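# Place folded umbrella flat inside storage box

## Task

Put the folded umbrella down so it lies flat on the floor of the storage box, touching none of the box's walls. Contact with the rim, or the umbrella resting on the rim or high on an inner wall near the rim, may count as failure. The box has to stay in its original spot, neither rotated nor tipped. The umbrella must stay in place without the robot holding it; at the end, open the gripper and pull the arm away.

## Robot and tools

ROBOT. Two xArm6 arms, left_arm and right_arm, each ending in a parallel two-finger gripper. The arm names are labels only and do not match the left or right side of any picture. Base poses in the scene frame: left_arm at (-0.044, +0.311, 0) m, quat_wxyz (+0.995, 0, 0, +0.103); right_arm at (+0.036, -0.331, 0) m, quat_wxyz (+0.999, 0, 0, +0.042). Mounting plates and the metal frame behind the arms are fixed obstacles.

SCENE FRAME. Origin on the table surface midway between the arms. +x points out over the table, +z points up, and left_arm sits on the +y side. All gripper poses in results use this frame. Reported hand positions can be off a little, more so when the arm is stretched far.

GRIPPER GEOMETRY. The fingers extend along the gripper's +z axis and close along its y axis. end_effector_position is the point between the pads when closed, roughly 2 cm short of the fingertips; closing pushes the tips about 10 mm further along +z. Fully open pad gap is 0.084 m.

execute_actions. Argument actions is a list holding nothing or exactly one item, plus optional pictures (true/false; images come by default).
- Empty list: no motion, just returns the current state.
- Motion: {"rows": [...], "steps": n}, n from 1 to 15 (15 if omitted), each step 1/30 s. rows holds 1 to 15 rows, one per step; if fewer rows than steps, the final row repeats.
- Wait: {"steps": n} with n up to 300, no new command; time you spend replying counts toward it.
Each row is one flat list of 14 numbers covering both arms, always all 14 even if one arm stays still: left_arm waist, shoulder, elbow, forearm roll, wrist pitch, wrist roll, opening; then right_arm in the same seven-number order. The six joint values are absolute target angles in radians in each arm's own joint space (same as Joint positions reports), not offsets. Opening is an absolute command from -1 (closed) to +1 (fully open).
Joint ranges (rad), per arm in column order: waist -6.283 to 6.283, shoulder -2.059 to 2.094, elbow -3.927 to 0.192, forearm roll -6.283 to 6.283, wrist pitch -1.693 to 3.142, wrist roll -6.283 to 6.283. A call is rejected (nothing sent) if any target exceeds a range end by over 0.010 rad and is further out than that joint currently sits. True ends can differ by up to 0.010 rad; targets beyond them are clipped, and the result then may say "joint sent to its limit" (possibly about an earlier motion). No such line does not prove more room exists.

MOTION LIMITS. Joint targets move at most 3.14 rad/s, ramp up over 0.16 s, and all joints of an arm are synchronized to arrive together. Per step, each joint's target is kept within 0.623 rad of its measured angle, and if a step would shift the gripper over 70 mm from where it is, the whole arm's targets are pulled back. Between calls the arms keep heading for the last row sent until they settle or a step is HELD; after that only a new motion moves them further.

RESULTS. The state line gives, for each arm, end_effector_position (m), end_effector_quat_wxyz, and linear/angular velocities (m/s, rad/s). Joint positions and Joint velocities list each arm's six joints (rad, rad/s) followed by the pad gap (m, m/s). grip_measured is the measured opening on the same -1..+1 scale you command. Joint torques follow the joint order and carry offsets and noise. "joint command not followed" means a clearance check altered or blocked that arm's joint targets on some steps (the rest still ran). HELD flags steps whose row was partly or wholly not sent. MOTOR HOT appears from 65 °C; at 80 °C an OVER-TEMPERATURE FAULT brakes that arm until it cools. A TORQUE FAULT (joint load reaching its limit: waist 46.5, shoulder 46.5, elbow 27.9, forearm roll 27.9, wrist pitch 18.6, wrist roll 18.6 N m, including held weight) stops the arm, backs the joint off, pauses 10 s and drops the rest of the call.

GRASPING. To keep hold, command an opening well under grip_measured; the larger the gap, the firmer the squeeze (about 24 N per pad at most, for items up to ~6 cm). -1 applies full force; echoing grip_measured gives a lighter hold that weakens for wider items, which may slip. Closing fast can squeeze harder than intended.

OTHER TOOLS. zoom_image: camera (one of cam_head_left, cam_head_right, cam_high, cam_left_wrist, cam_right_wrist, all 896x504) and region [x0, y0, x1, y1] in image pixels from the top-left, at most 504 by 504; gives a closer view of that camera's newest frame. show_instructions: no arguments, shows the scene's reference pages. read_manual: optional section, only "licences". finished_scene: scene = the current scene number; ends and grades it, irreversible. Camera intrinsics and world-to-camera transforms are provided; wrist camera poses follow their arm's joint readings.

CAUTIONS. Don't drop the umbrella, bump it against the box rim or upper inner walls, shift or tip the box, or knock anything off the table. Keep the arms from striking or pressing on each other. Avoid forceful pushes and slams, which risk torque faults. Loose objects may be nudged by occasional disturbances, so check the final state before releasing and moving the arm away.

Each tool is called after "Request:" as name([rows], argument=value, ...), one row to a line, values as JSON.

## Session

Request:
show_instructions()

Request:
execute_actions(actions=[])

Reference images for this scene: manual page 1, manual page 2, manual page 3, manual page 4.

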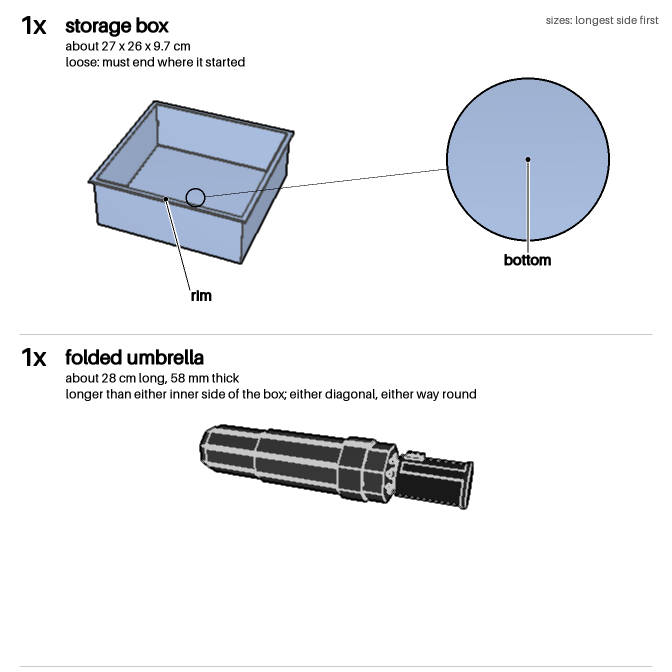

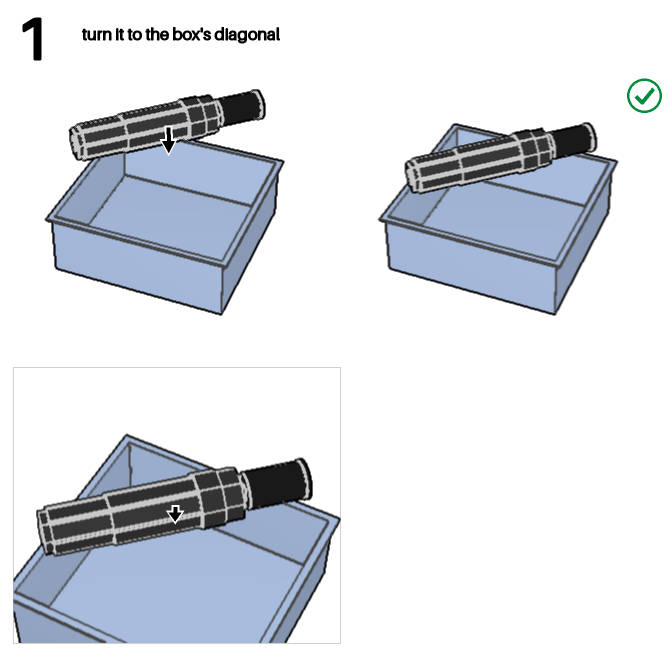

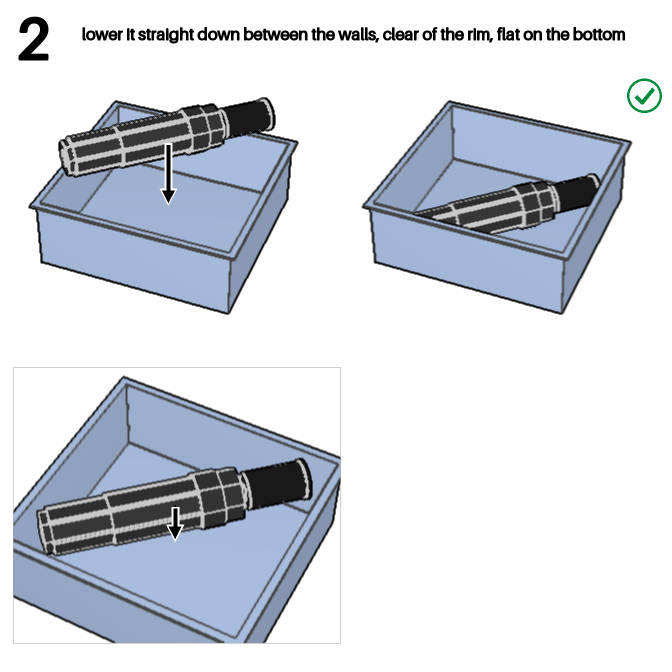

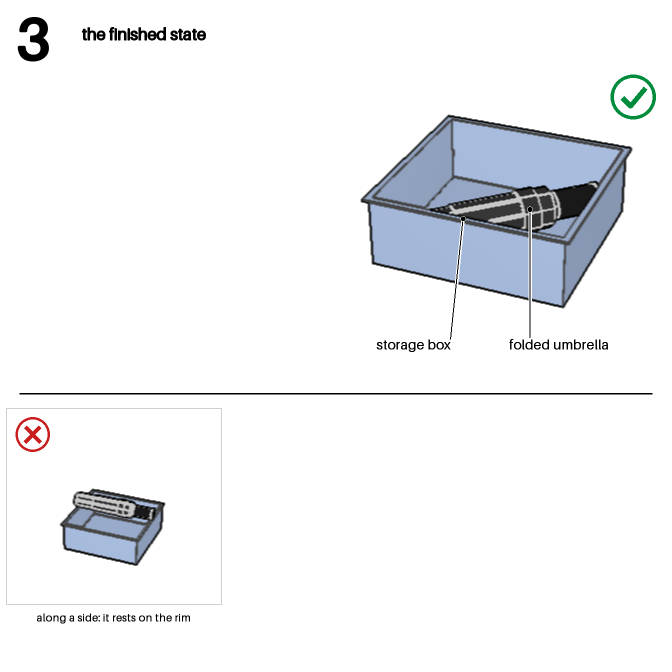

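Scene clock: 0.00 s of 3960.00 s.
left_arm: end_effector_position=(+0.4369, +0.0291, +0.1984) grip_measured=+1.00 end_effector_quat_wxyz=(+0.119, -0.640, +0.692, -0.312) end_effector_velocity=(-0.001, +0.000, -0.002) end_effector_angular_velocity=(+0.001, +0.003, +0.001) | right_arm: end_effector_position=(+0.6462, -0.6379, +0.2771) grip_measured=+1.00 end_effector_quat_wxyz=(+0.510, +0.771, -0.201, +0.326) end_effector_velocity=(-0.000, -0.000, +0.000) end_effector_angular_velocity=(-0.000, -0.000, -0.002)
Joint positions: left_arm=[-0.697  0.007 -0.744  0.357  0.06   0.807  0.084] | right_arm=[-0.303  0.4   -1.38  -1.63   0.981  1.358  0.084]
Joint velocities: left_arm=[-0.     0.001  0.002 -0.001  0.     0.    -0.   ] | right_arm=[-0.     0.    -0.     0.001  0.002  0.    -0.   ]
Joint torques (N m, as the arm reports them, + toward a larger angle): no reading
Motor temperatures (°C, as the motors report them): left_arm=[35 35 39 38 38 42] | right_arm=[36 36 40 37 41 37]
camera_calibration (this result's frames):
cam_left_wrist: T_world_to_cam=[[-0.805776, -0.016375, -0.591994, 0.501331], [0.155792, 0.958548, -0.238566, 0.0193644], [0.571362, -0.284459, -0.769824, 0.0422232], [0, 0, 0, 1]] pos_world=[0.376819, 0.00165836, 0.333909]
cam_right_wrist: T_world_to_cam=[[-0.636473, -0.393134, 0.663587, 0.00970224], [-0.712132, -0.030938, -0.701364, 0.705364], [0.29626, -0.918961, -0.260272, -0.577153], [0, 0, 0, 1]] pos_world=[0.679475, -0.504744, 0.338062]

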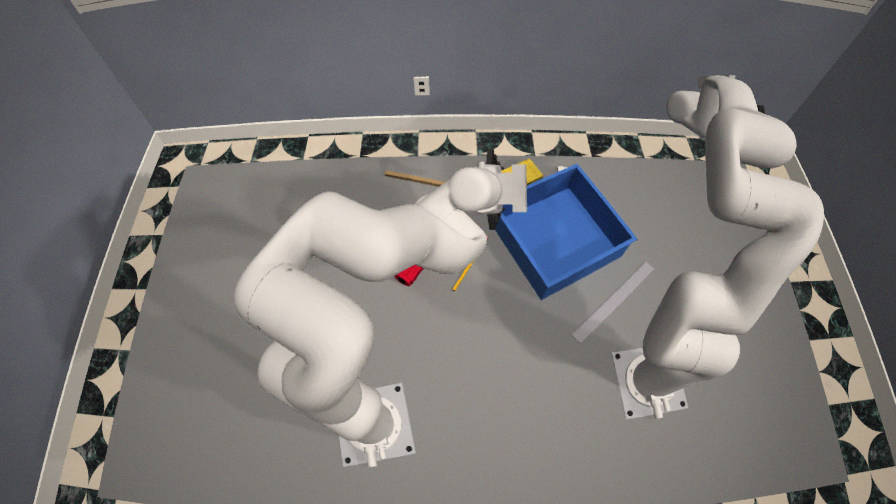

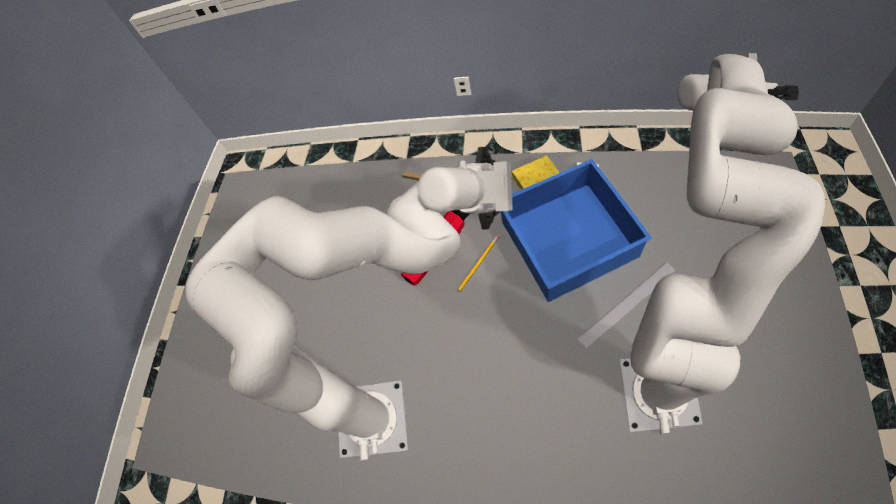

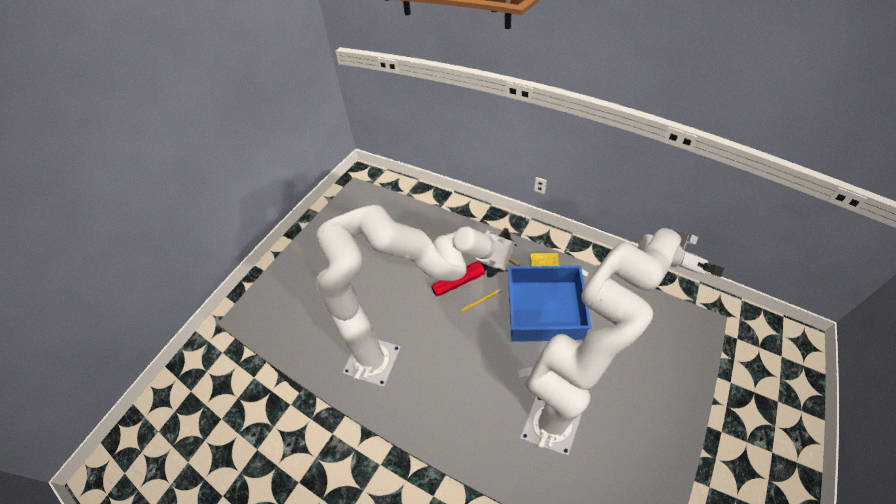

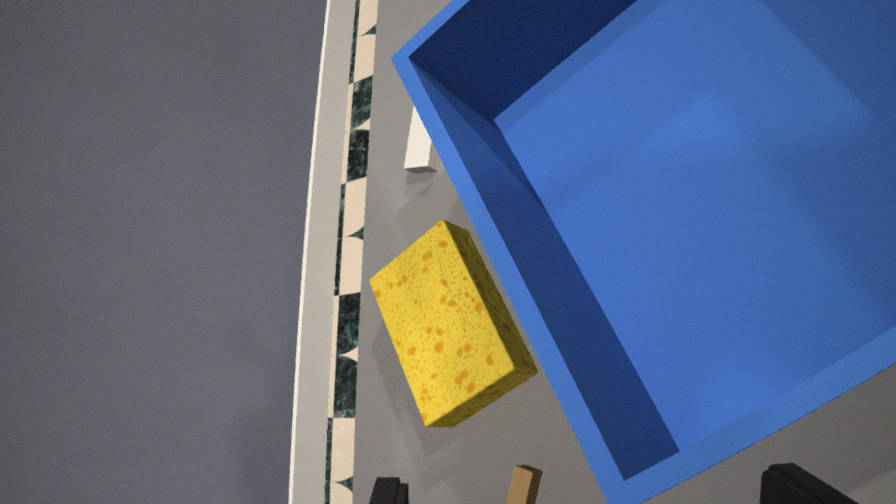

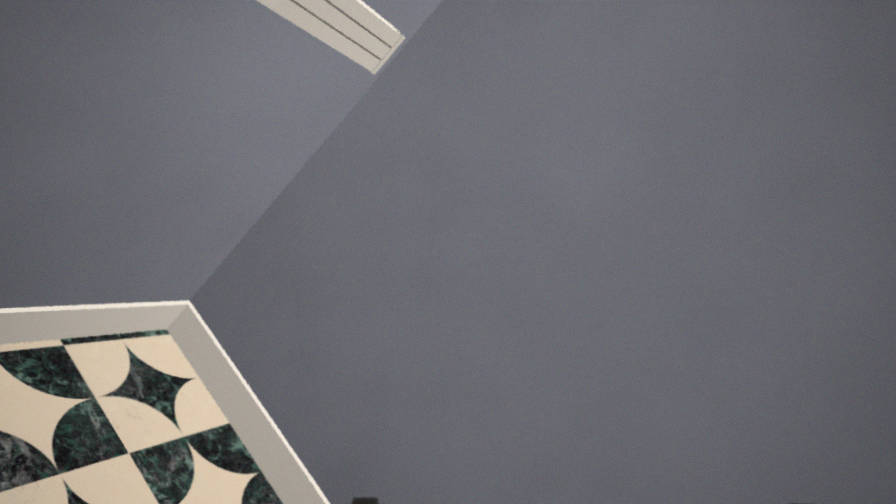

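Request:
execute_actions([
  {"rows": [[1.0,-0.2,-1.0,0,1.2,0.807,1, 0.8704,0.7012,-2.0542,0,1.353,1.523,1]], "steps": 15},
], pictures=false)

Request:
execute_actions([
  {"steps": 40},
])

Scene clock: 62.97 s of 3960.00 s.
left_arm: end_effector_position=(+0.4969, +0.2051, +0.2384) grip_measured=+1.00 end_effector_quat_wxyz=(-0.144, +0.795, -0.536, +0.247) end_effector_velocity=(+0.028, +0.427, +0.044) end_effector_angular_velocity=(-0.048, +0.363, +0.984) | right_arm: end_effector_position=(+0.7182, -0.4714, +0.2926) grip_measured=+1.00 end_effector_quat_wxyz=(+0.411, +0.779, -0.282, +0.380) end_effector_velocity=(+0.082, +0.414, -0.014) end_effector_angular_velocity=(+0.514, -0.247, +0.104)
Joint positions: left_arm=[-0.404 -0.075 -0.846  0.215  0.353  0.807  0.084] | right_arm=[-0.011  0.519 -1.643 -1.338  1.128  1.423  0.084]
Joint velocities: left_arm=[ 0.705 -0.151 -0.189 -0.263  0.703 -0.    -0.   ] | right_arm=[ 0.629  0.197 -0.443  0.626  0.244  0.107  0.   ]
Joint torques (N m, as the arm reports them, + toward a larger angle): left_arm=[  0.12 -16.71 -23.27   0.31  -2.63  -0.12] | right_arm=[ -2.11 -29.75 -10.29  -0.25  -0.39  -0.28]
Motor temperatures (°C, as the motors report them): left_arm=[35 36 41 38 38 42] | right_arm=[36 37 42 37 41 37]
Steps of this call (steps 1 to 90: nothing new was sent; then 59.47 s passed at rest; steps 91 to 105: all 15 steps of this action). Readings (joint positions):
91: left_arm=[-0.697 0.007 -0.744 0.357 0.060 0.807] | right_arm=[-0.303 0.400 -1.380 -1.630 0.981 1.358]
92: left_arm=[-0.693 0.006 -0.745 0.354 0.066 0.807] | right_arm=[-0.299 0.402 -1.384 -1.625 0.985 1.359]
94: left_arm=[-0.655 -0.006 -0.760 0.331 0.107 0.807] | right_arm=[-0.261 0.424 -1.426 -1.581 1.013 1.371]
98: left_arm=[-0.564 -0.036 -0.797 0.284 0.194 0.807] | right_arm=[-0.162 0.465 -1.521 -1.488 1.062 1.394]
105: the state above

Scene clock: 64.30 s of 3960.00 s.
left_arm: end_effector_position=(+0.2294, +0.6579, +0.2479) grip_measured=+1.00 end_effector_quat_wxyz=(-0.039, +0.998, +0.037, +0.018) end_effector_velocity=(-0.347, +0.191, +0.013) end_effector_angular_velocity=(-0.225, +0.094, +0.950) | right_arm: end_effector_position=(+0.5660, +0.0550, +0.2103) grip_measured=+1.00 end_effector_quat_wxyz=(+0.084, +0.932, -0.303, +0.179) end_effector_velocity=(-0.278, +0.330, -0.058) end_effector_angular_velocity=(+0.618, +0.562, +0.098)
Joint positions: left_arm=[ 0.687 -0.184 -0.98   0.027  1.083  0.807  0.084] | right_arm=[ 0.684  0.666 -1.975 -0.413  1.31   1.504  0.084]
Joint velocities: left_arm=[ 0.91  -0.047 -0.057 -0.078  0.339 -0.001  0.   ] | right_arm=[ 0.395  0.073 -0.165  0.873  0.09   0.04  -0.   ]
Joint torques (N m, as the arm reports them, + toward a larger angle): left_arm=[ -0.31 -15.42 -24.22   0.38  -1.96   0.  ] | right_arm=[ -3.05 -32.26 -10.57  -0.29  -1.65  -0.42]
Motor temperatures (°C, as the motors report them): left_arm=[35 36 41 38 38 42] | right_arm=[36 37 42 37 41 37]
Steps of this call (steps 1 to 40: the robot went on to your last target). Readings (joint positions):
1: left_arm=[-0.381 -0.080 -0.852 0.207 0.377 0.807] | right_arm=[0.010 0.526 -1.658 -1.317 1.136 1.427]
2: left_arm=[-0.357 -0.085 -0.858 0.198 0.400 0.807] | right_arm=[0.031 0.532 -1.672 -1.296 1.144 1.430]
4: left_arm=[-0.309 -0.094 -0.869 0.182 0.449 0.807] | right_arm=[0.072 0.543 -1.698 -1.255 1.158 1.436]
8: left_arm=[-0.210 -0.111 -0.890 0.154 0.547 0.807] | right_arm=[0.153 0.564 -1.743 -1.175 1.183 1.448]
40: the state above
camera_calibration (this result's frames):
cam_left_wrist: T_world_to_cam=[[0.0739723, -0.993562, -0.0858075, 0.68932], [-0.99653, -0.0703528, -0.0444693, 0.353839], [0.0381462, 0.0887992, -0.995319, 0.310427], [0, 0, 0, 1]] pos_world=[0.289779, 0.68221, 0.383858]
cam_right_wrist: T_world_to_cam=[[-0.588709, -0.806232, 0.0584106, 0.398397], [-0.757084, 0.524612, -0.389366, 0.552016], [0.283277, -0.273445, -0.919229, 0.176428], [0, 0, 0, 1]] pos_world=[0.602485, 0.0798494, 0.353844]

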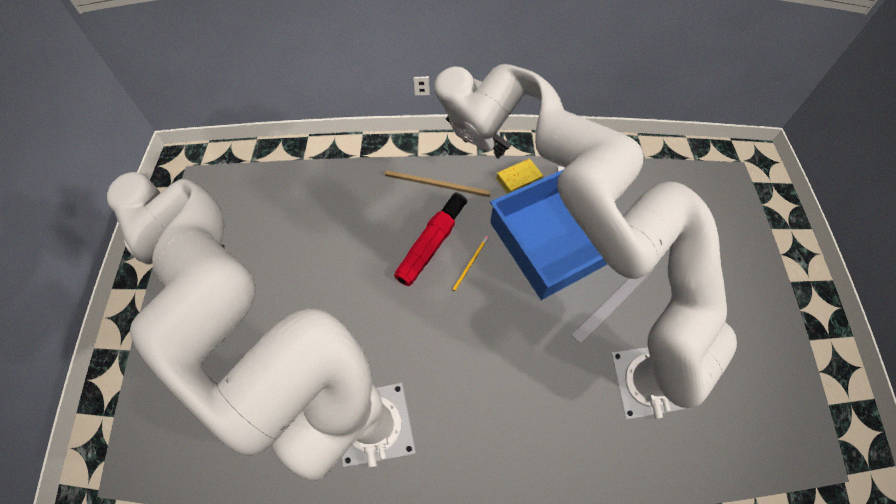

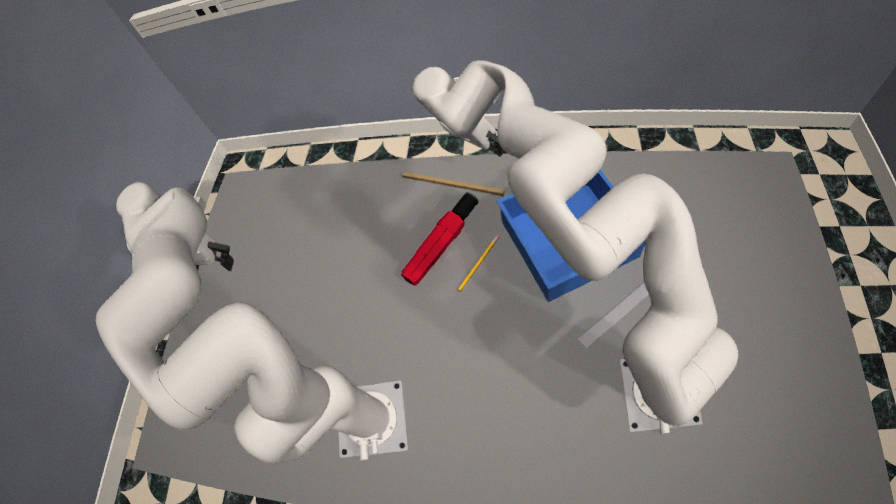

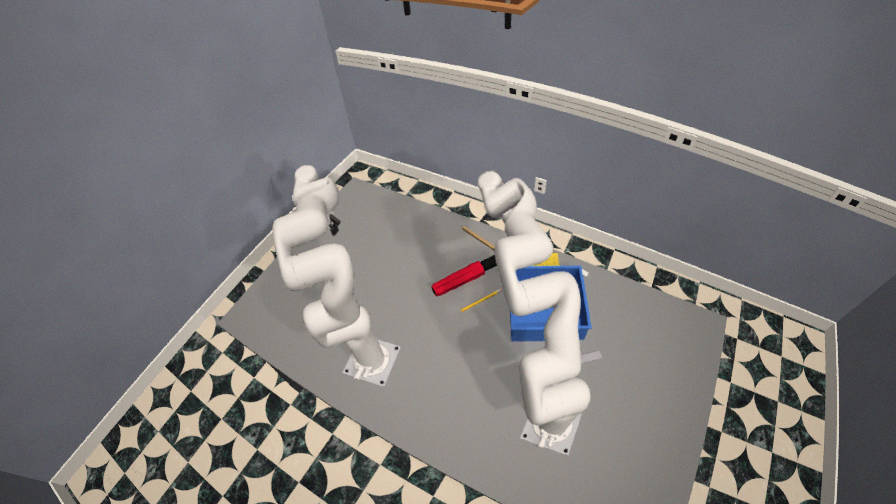

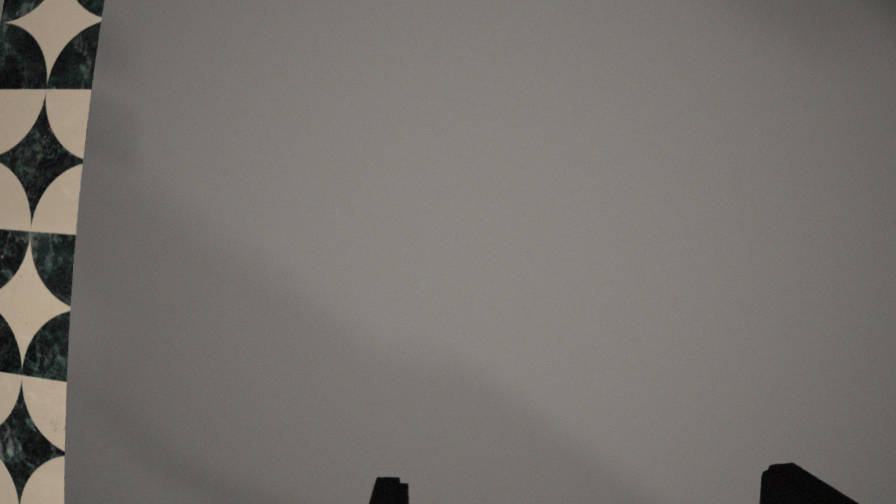

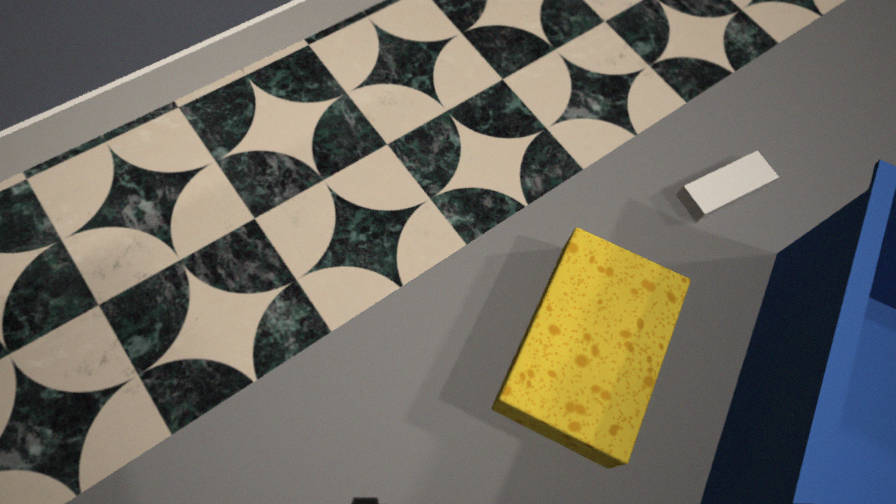

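Request:
execute_actions(actions=[])

Scene clock: 67.87 s of 3960.00 s.
left_arm: end_effector_position=(+0.1057, +0.7021, +0.2531) grip_measured=+1.00 end_effector_quat_wxyz=(+0.000, +0.980, +0.198, +0.000) end_effector_velocity=(+0.000, +0.000, +0.000) end_effector_angular_velocity=(+0.000, +0.000, -0.000) | right_arm: end_effector_position=(+0.4133, +0.2001, +0.2000) grip_measured=+1.00 end_effector_quat_wxyz=(+0.000, +0.960, -0.281, +0.000) end_effector_velocity=(+0.000, +0.000, -0.000) end_effector_angular_velocity=(-0.000, -0.001, -0.001)
Joint positions: left_arm=[ 1.    -0.2   -1.     0.     1.2    0.807  0.084] | right_arm=[ 0.87   0.701 -2.054  0.     1.353  1.523  0.084]
Joint velocities: left_arm=[-0.  0. -0.  0. -0.  0.  0.] | right_arm=[ 0.     0.     0.    -0.001 -0.001  0.001  0.   ]
Joint torques (N m, as the arm reports them, + toward a larger angle): left_arm=[ -0.04 -14.84 -24.07   0.26  -2.06   0.  ] | right_arm=[ -2.23 -32.41 -10.4    0.24  -1.89  -0.34]
Motor temperatures (°C, as the motors report them): left_arm=[35 36 41 38 38 42] | right_arm=[36 37 42 37 41 37]
Steps of this call (steps 1 to 45: the robot went on to your last target; steps 46 to 107: nothing new was sent). Readings (joint positions):
1: left_arm=[0.717 -0.186 -0.982 0.025 1.094 0.807] | right_arm=[0.697 0.669 -1.981 -0.384 1.313 1.505]
2: left_arm=[0.748 -0.187 -0.984 0.022 1.106 0.807] | right_arm=[0.710 0.671 -1.986 -0.355 1.316 1.507]
4: left_arm=[0.809 -0.190 -0.988 0.017 1.129 0.807] | right_arm=[0.736 0.676 -1.997 -0.297 1.322 1.509]
8: left_arm=[0.932 -0.197 -0.996 0.006 1.174 0.807] | right_arm=[0.788 0.686 -2.019 -0.183 1.334 1.515]
107: the state above
All arms were judged still, so your last target was given up. Only a new action makes them travel on or press farther. Fingers that are still opening or closing keep moving.
camera_calibration (this result's frames):
cam_left_wrist: T_world_to_cam=[[0.387018, -0.922019, -0.00990434, 0.640338], [-0.92207, -0.386968, -0.00658019, 0.438809], [0.0022344, 0.0116791, -0.999929, 0.375513], [0, 0, 0, 1]] pos_world=[0.155951, 0.755823, 0.384716]
cam_right_wrist: T_world_to_cam=[[-0.52986, -0.848056, 0.00706425, 0.42041], [-0.848085, 0.529836, -0.0050851, 0.316036], [0.000569555, -0.00868547, -0.999962, 0.32993], [0, 0, 0, 1]] pos_world=[0.490596, 0.191949, 0.328555]

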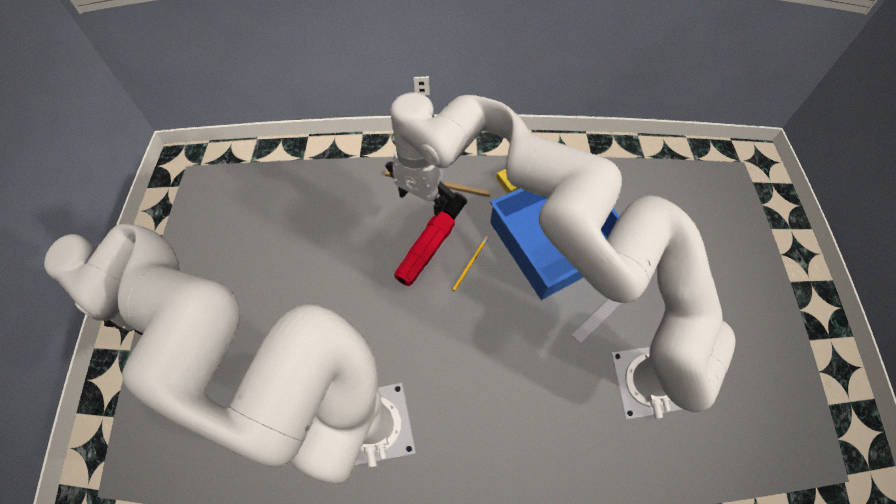

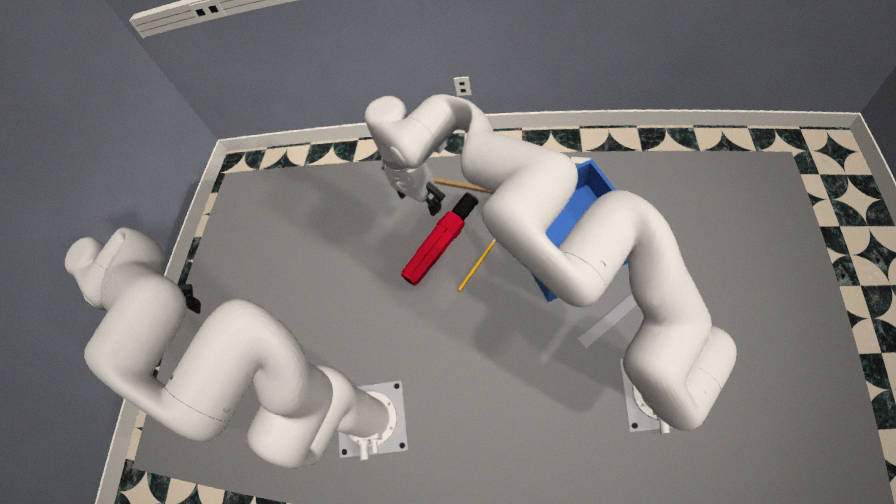

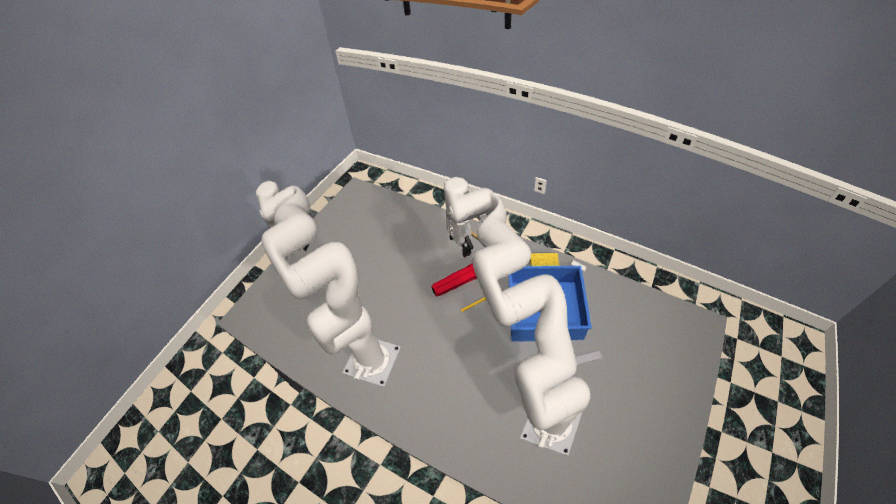

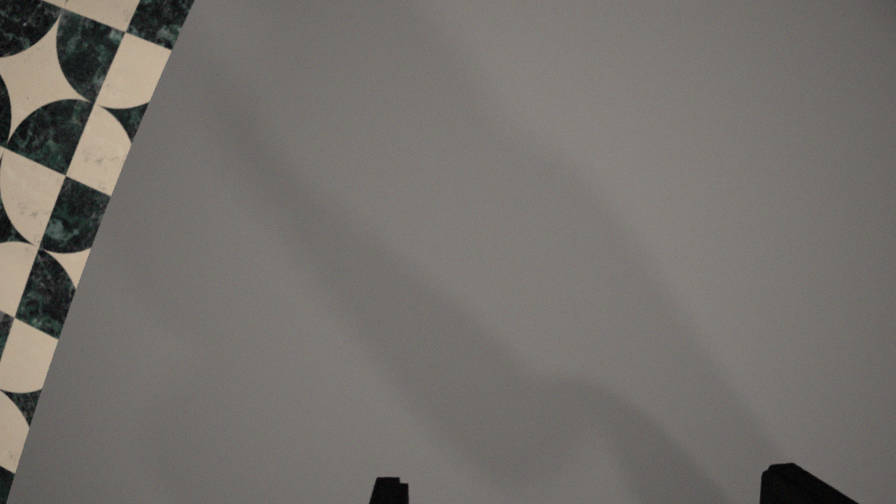

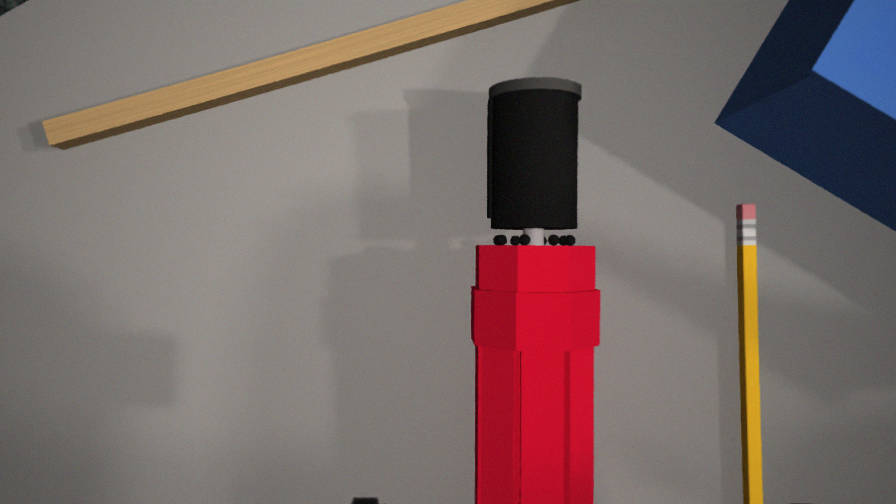

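Request:
execute_actions([
  {"rows": [[1.0,-0.2,-1.0,0,1.2,0.807,1, 0.8701,0.6975,-2.0277,0,1.3302,1.5227,1],[1.0,-0.2,-1.0,0,1.2,0.807,1, 0.8698,0.6938,-2.0012,0,1.3074,1.5224,1],[1.0,-0.2,-1.0,0,1.2,0.807,1, 0.8695,0.6901,-1.9747,0,1.2846,1.5221,1],[1.0,-0.2,-1.0,0,1.2,0.807,1, 0.8691,0.6864,-1.9482,0,1.2618,1.5217,1],[1.0,-0.2,-1.0,0,1.2,0.807,1, 0.8688,0.6827,-1.9217,0,1.2391,1.5214,1],[1.0,-0.2,-1.0,0,1.2,0.807,1, 0.8685,0.6790,-1.8952,0,1.2163,1.5211,1],[1.0,-0.2,-1.0,0,1.2,0.807,1, 0.8682,0.6753,-1.8688,0,1.1935,1.5208,1],[1.0,-0.2,-1.0,0,1.2,0.807,1, 0.8682,0.6821,-1.8558,0,1.1737,1.5208,1],[1.0,-0.2,-1.0,0,1.2,0.807,1, 0.8682,0.6889,-1.8429,0,1.1540,1.5208,1],[1.0,-0.2,-1.0,0,1.2,0.807,1, 0.8682,0.6958,-1.8300,0,1.1342,1.5208,1],[1.0,-0.2,-1.0,0,1.2,0.807,1, 0.8682,0.7045,-1.8199,0,1.1155,1.5208,1],[1.0,-0.2,-1.0,0,1.2,0.807,1, 0.8682,0.7131,-1.8099,0,1.0968,1.5208,1],[1.0,-0.2,-1.0,0,1.2,0.807,1, 0.8682,0.7218,-1.7999,0,1.0781,1.5208,1]], "steps": 15},
], pictures=false)

Request:
execute_actions([
  {"steps": 5},
])

Scene clock: 121.63 s of 3960.00 s.
left_arm: end_effector_position=(+0.1057, +0.7021, +0.2531) grip_measured=+1.00 end_effector_quat_wxyz=(+0.000, +0.980, +0.198, +0.000) end_effector_velocity=(+0.000, +0.000, +0.000) end_effector_angular_velocity=(-0.000, -0.000, +0.000) | right_arm: end_effector_position=(+0.4094, +0.1922, +0.1169) grip_measured=+1.00 end_effector_quat_wxyz=(+0.001, +0.960, -0.281, -0.000) end_effector_velocity=(-0.011, -0.016, -0.236) end_effector_angular_velocity=(-0.045, +0.032, -0.001)
Joint positions: left_arm=[ 1.    -0.2   -1.    -0.     1.2    0.807  0.084] | right_arm=[ 0.868  0.707 -1.825  0.     1.12   1.521  0.084]
Joint velocities: left_arm=[ 0.     0.    -0.002 -0.     0.001 -0.     0.   ] | right_arm=[-0.     0.209  0.332  0.    -0.486  0.001 -0.   ]
Joint torques (N m, as the arm reports them, + toward a larger angle): left_arm=[ -0.03 -14.98 -24.41   0.25  -1.97  -0.05] | right_arm=[ -2.19 -34.43 -11.44   0.31  -1.76  -0.38]
Motor temperatures (°C, as the motors report them): left_arm=[35 36 41 38 38 42] | right_arm=[36 37 42 37 41 37]
Steps of this call (steps 1 to 90: nothing new was sent; then 50.27 s passed at rest; steps 91 to 105: all 15 steps of this action). Readings (joint positions):
91: left_arm=[1.000 -0.200 -1.000 -0.000 1.200 0.807] | right_arm=[0.870 0.701 -2.054 -0.000 1.353 1.523]
92: left_arm=[1.000 -0.200 -1.000 -0.000 1.200 0.807] | right_arm=[0.870 0.700 -2.051 -0.000 1.350 1.523]
94: left_arm=[1.000 -0.200 -1.000 0.000 1.200 0.807] | right_arm=[0.870 0.696 -2.032 -0.000 1.331 1.523]
98: left_arm=[1.000 -0.200 -1.000 0.000 1.200 0.807] | right_arm=[0.869 0.686 -1.948 -0.000 1.262 1.522]
105: the state above

Scene clock: 121.80 s of 3960.00 s.
left_arm: end_effector_position=(+0.1057, +0.7021, +0.2531) grip_measured=+1.00 end_effector_quat_wxyz=(+0.000, +0.980, +0.198, +0.000) end_effector_velocity=(+0.000, +0.000, +0.001) end_effector_angular_velocity=(+0.001, -0.000, -0.000) | right_arm: end_effector_position=(+0.4087, +0.1911, +0.0996) grip_measured=+1.00 end_effector_quat_wxyz=(+0.002, +0.960, -0.281, -0.001) end_effector_velocity=(+0.013, +0.019, +0.019) end_effector_angular_velocity=(+0.076, -0.055, +0.002)
Joint positions: left_arm=[ 1.    -0.2   -1.     0.     1.2    0.807  0.084] | right_arm=[ 0.868  0.723 -1.801  0.     1.083  1.521  0.084]
Joint velocities: left_arm=[-0.     0.    -0.002 -0.     0.     0.     0.   ] | right_arm=[ 0.001 -0.015 -0.008 -0.001 -0.07  -0.     0.   ]
Joint torques (N m, as the arm reports them, + toward a larger angle): left_arm=[  0.14 -14.63 -24.27   0.33  -1.98   0.04] | right_arm=[ -2.2  -34.7  -11.11   0.32  -1.85  -0.33]
Motor temperatures (°C, as the motors report them): left_arm=[35 36 41 38 38 42] | right_arm=[36 37 42 37 41 37]
Steps of this call (steps 1 to 5: the robot went on to your last target). Readings (joint positions):
1: left_arm=[1.000 -0.200 -1.000 -0.000 1.200 0.807] | right_arm=[0.868 0.713 -1.815 0.000 1.106 1.521]
2: left_arm=[1.000 -0.200 -1.000 0.000 1.200 0.807] | right_arm=[0.868 0.718 -1.808 0.000 1.096 1.521]
4: left_arm=[1.000 -0.200 -1.000 -0.000 1.200 0.807] | right_arm=[0.868 0.723 -1.801 0.000 1.086 1.521]
5: the state above
camera_calibration (this result's frames):
cam_left_wrist: T_world_to_cam=[[0.387017, -0.922019, -0.00990446, 0.640338], [-0.92207, -0.386968, -0.00658036, 0.438809], [0.00223451, 0.0116793, -0.999929, 0.375513], [0, 0, 0, 1]] pos_world=[0.155951, 0.755823, 0.384716]
cam_right_wrist: T_world_to_cam=[[-0.529842, -0.848015, 0.0117283, 0.410535], [-0.848093, 0.529825, -0.00478262, 0.316315], [-0.00215822, -0.0124807, -0.99992, 0.231233], [0, 0, 0, 1]] pos_world=[0.486283, 0.183434, 0.227912]

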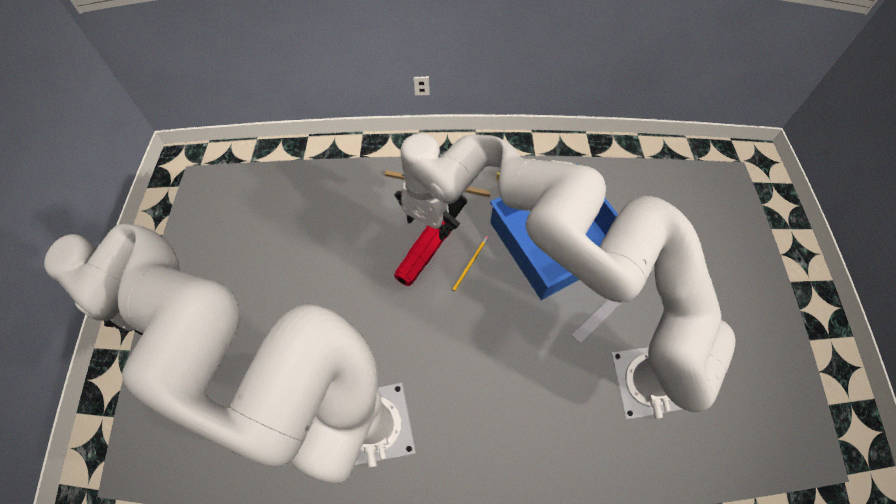

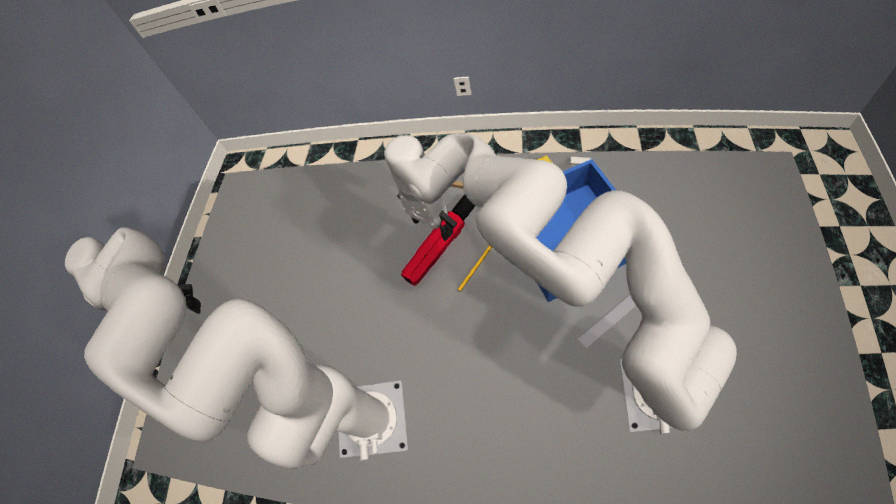

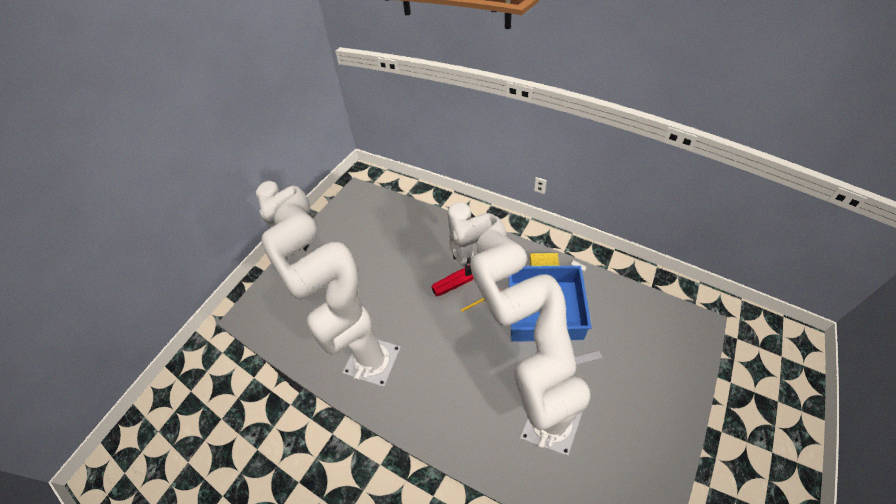

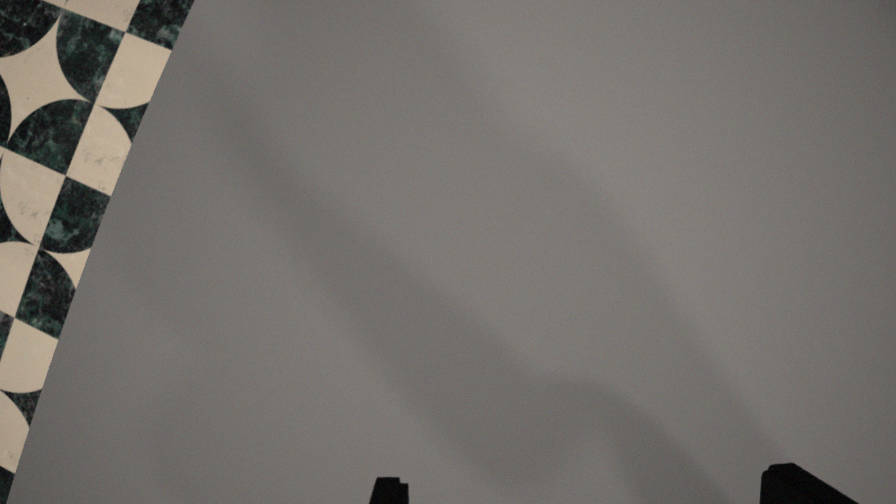

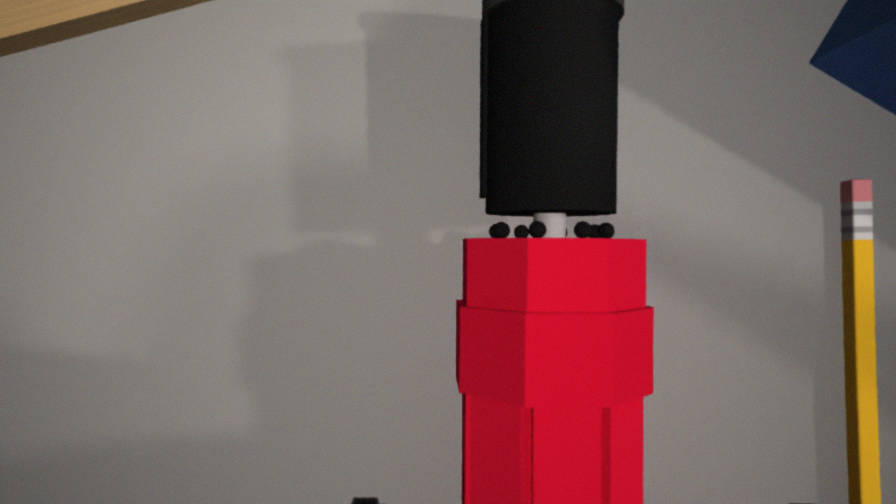

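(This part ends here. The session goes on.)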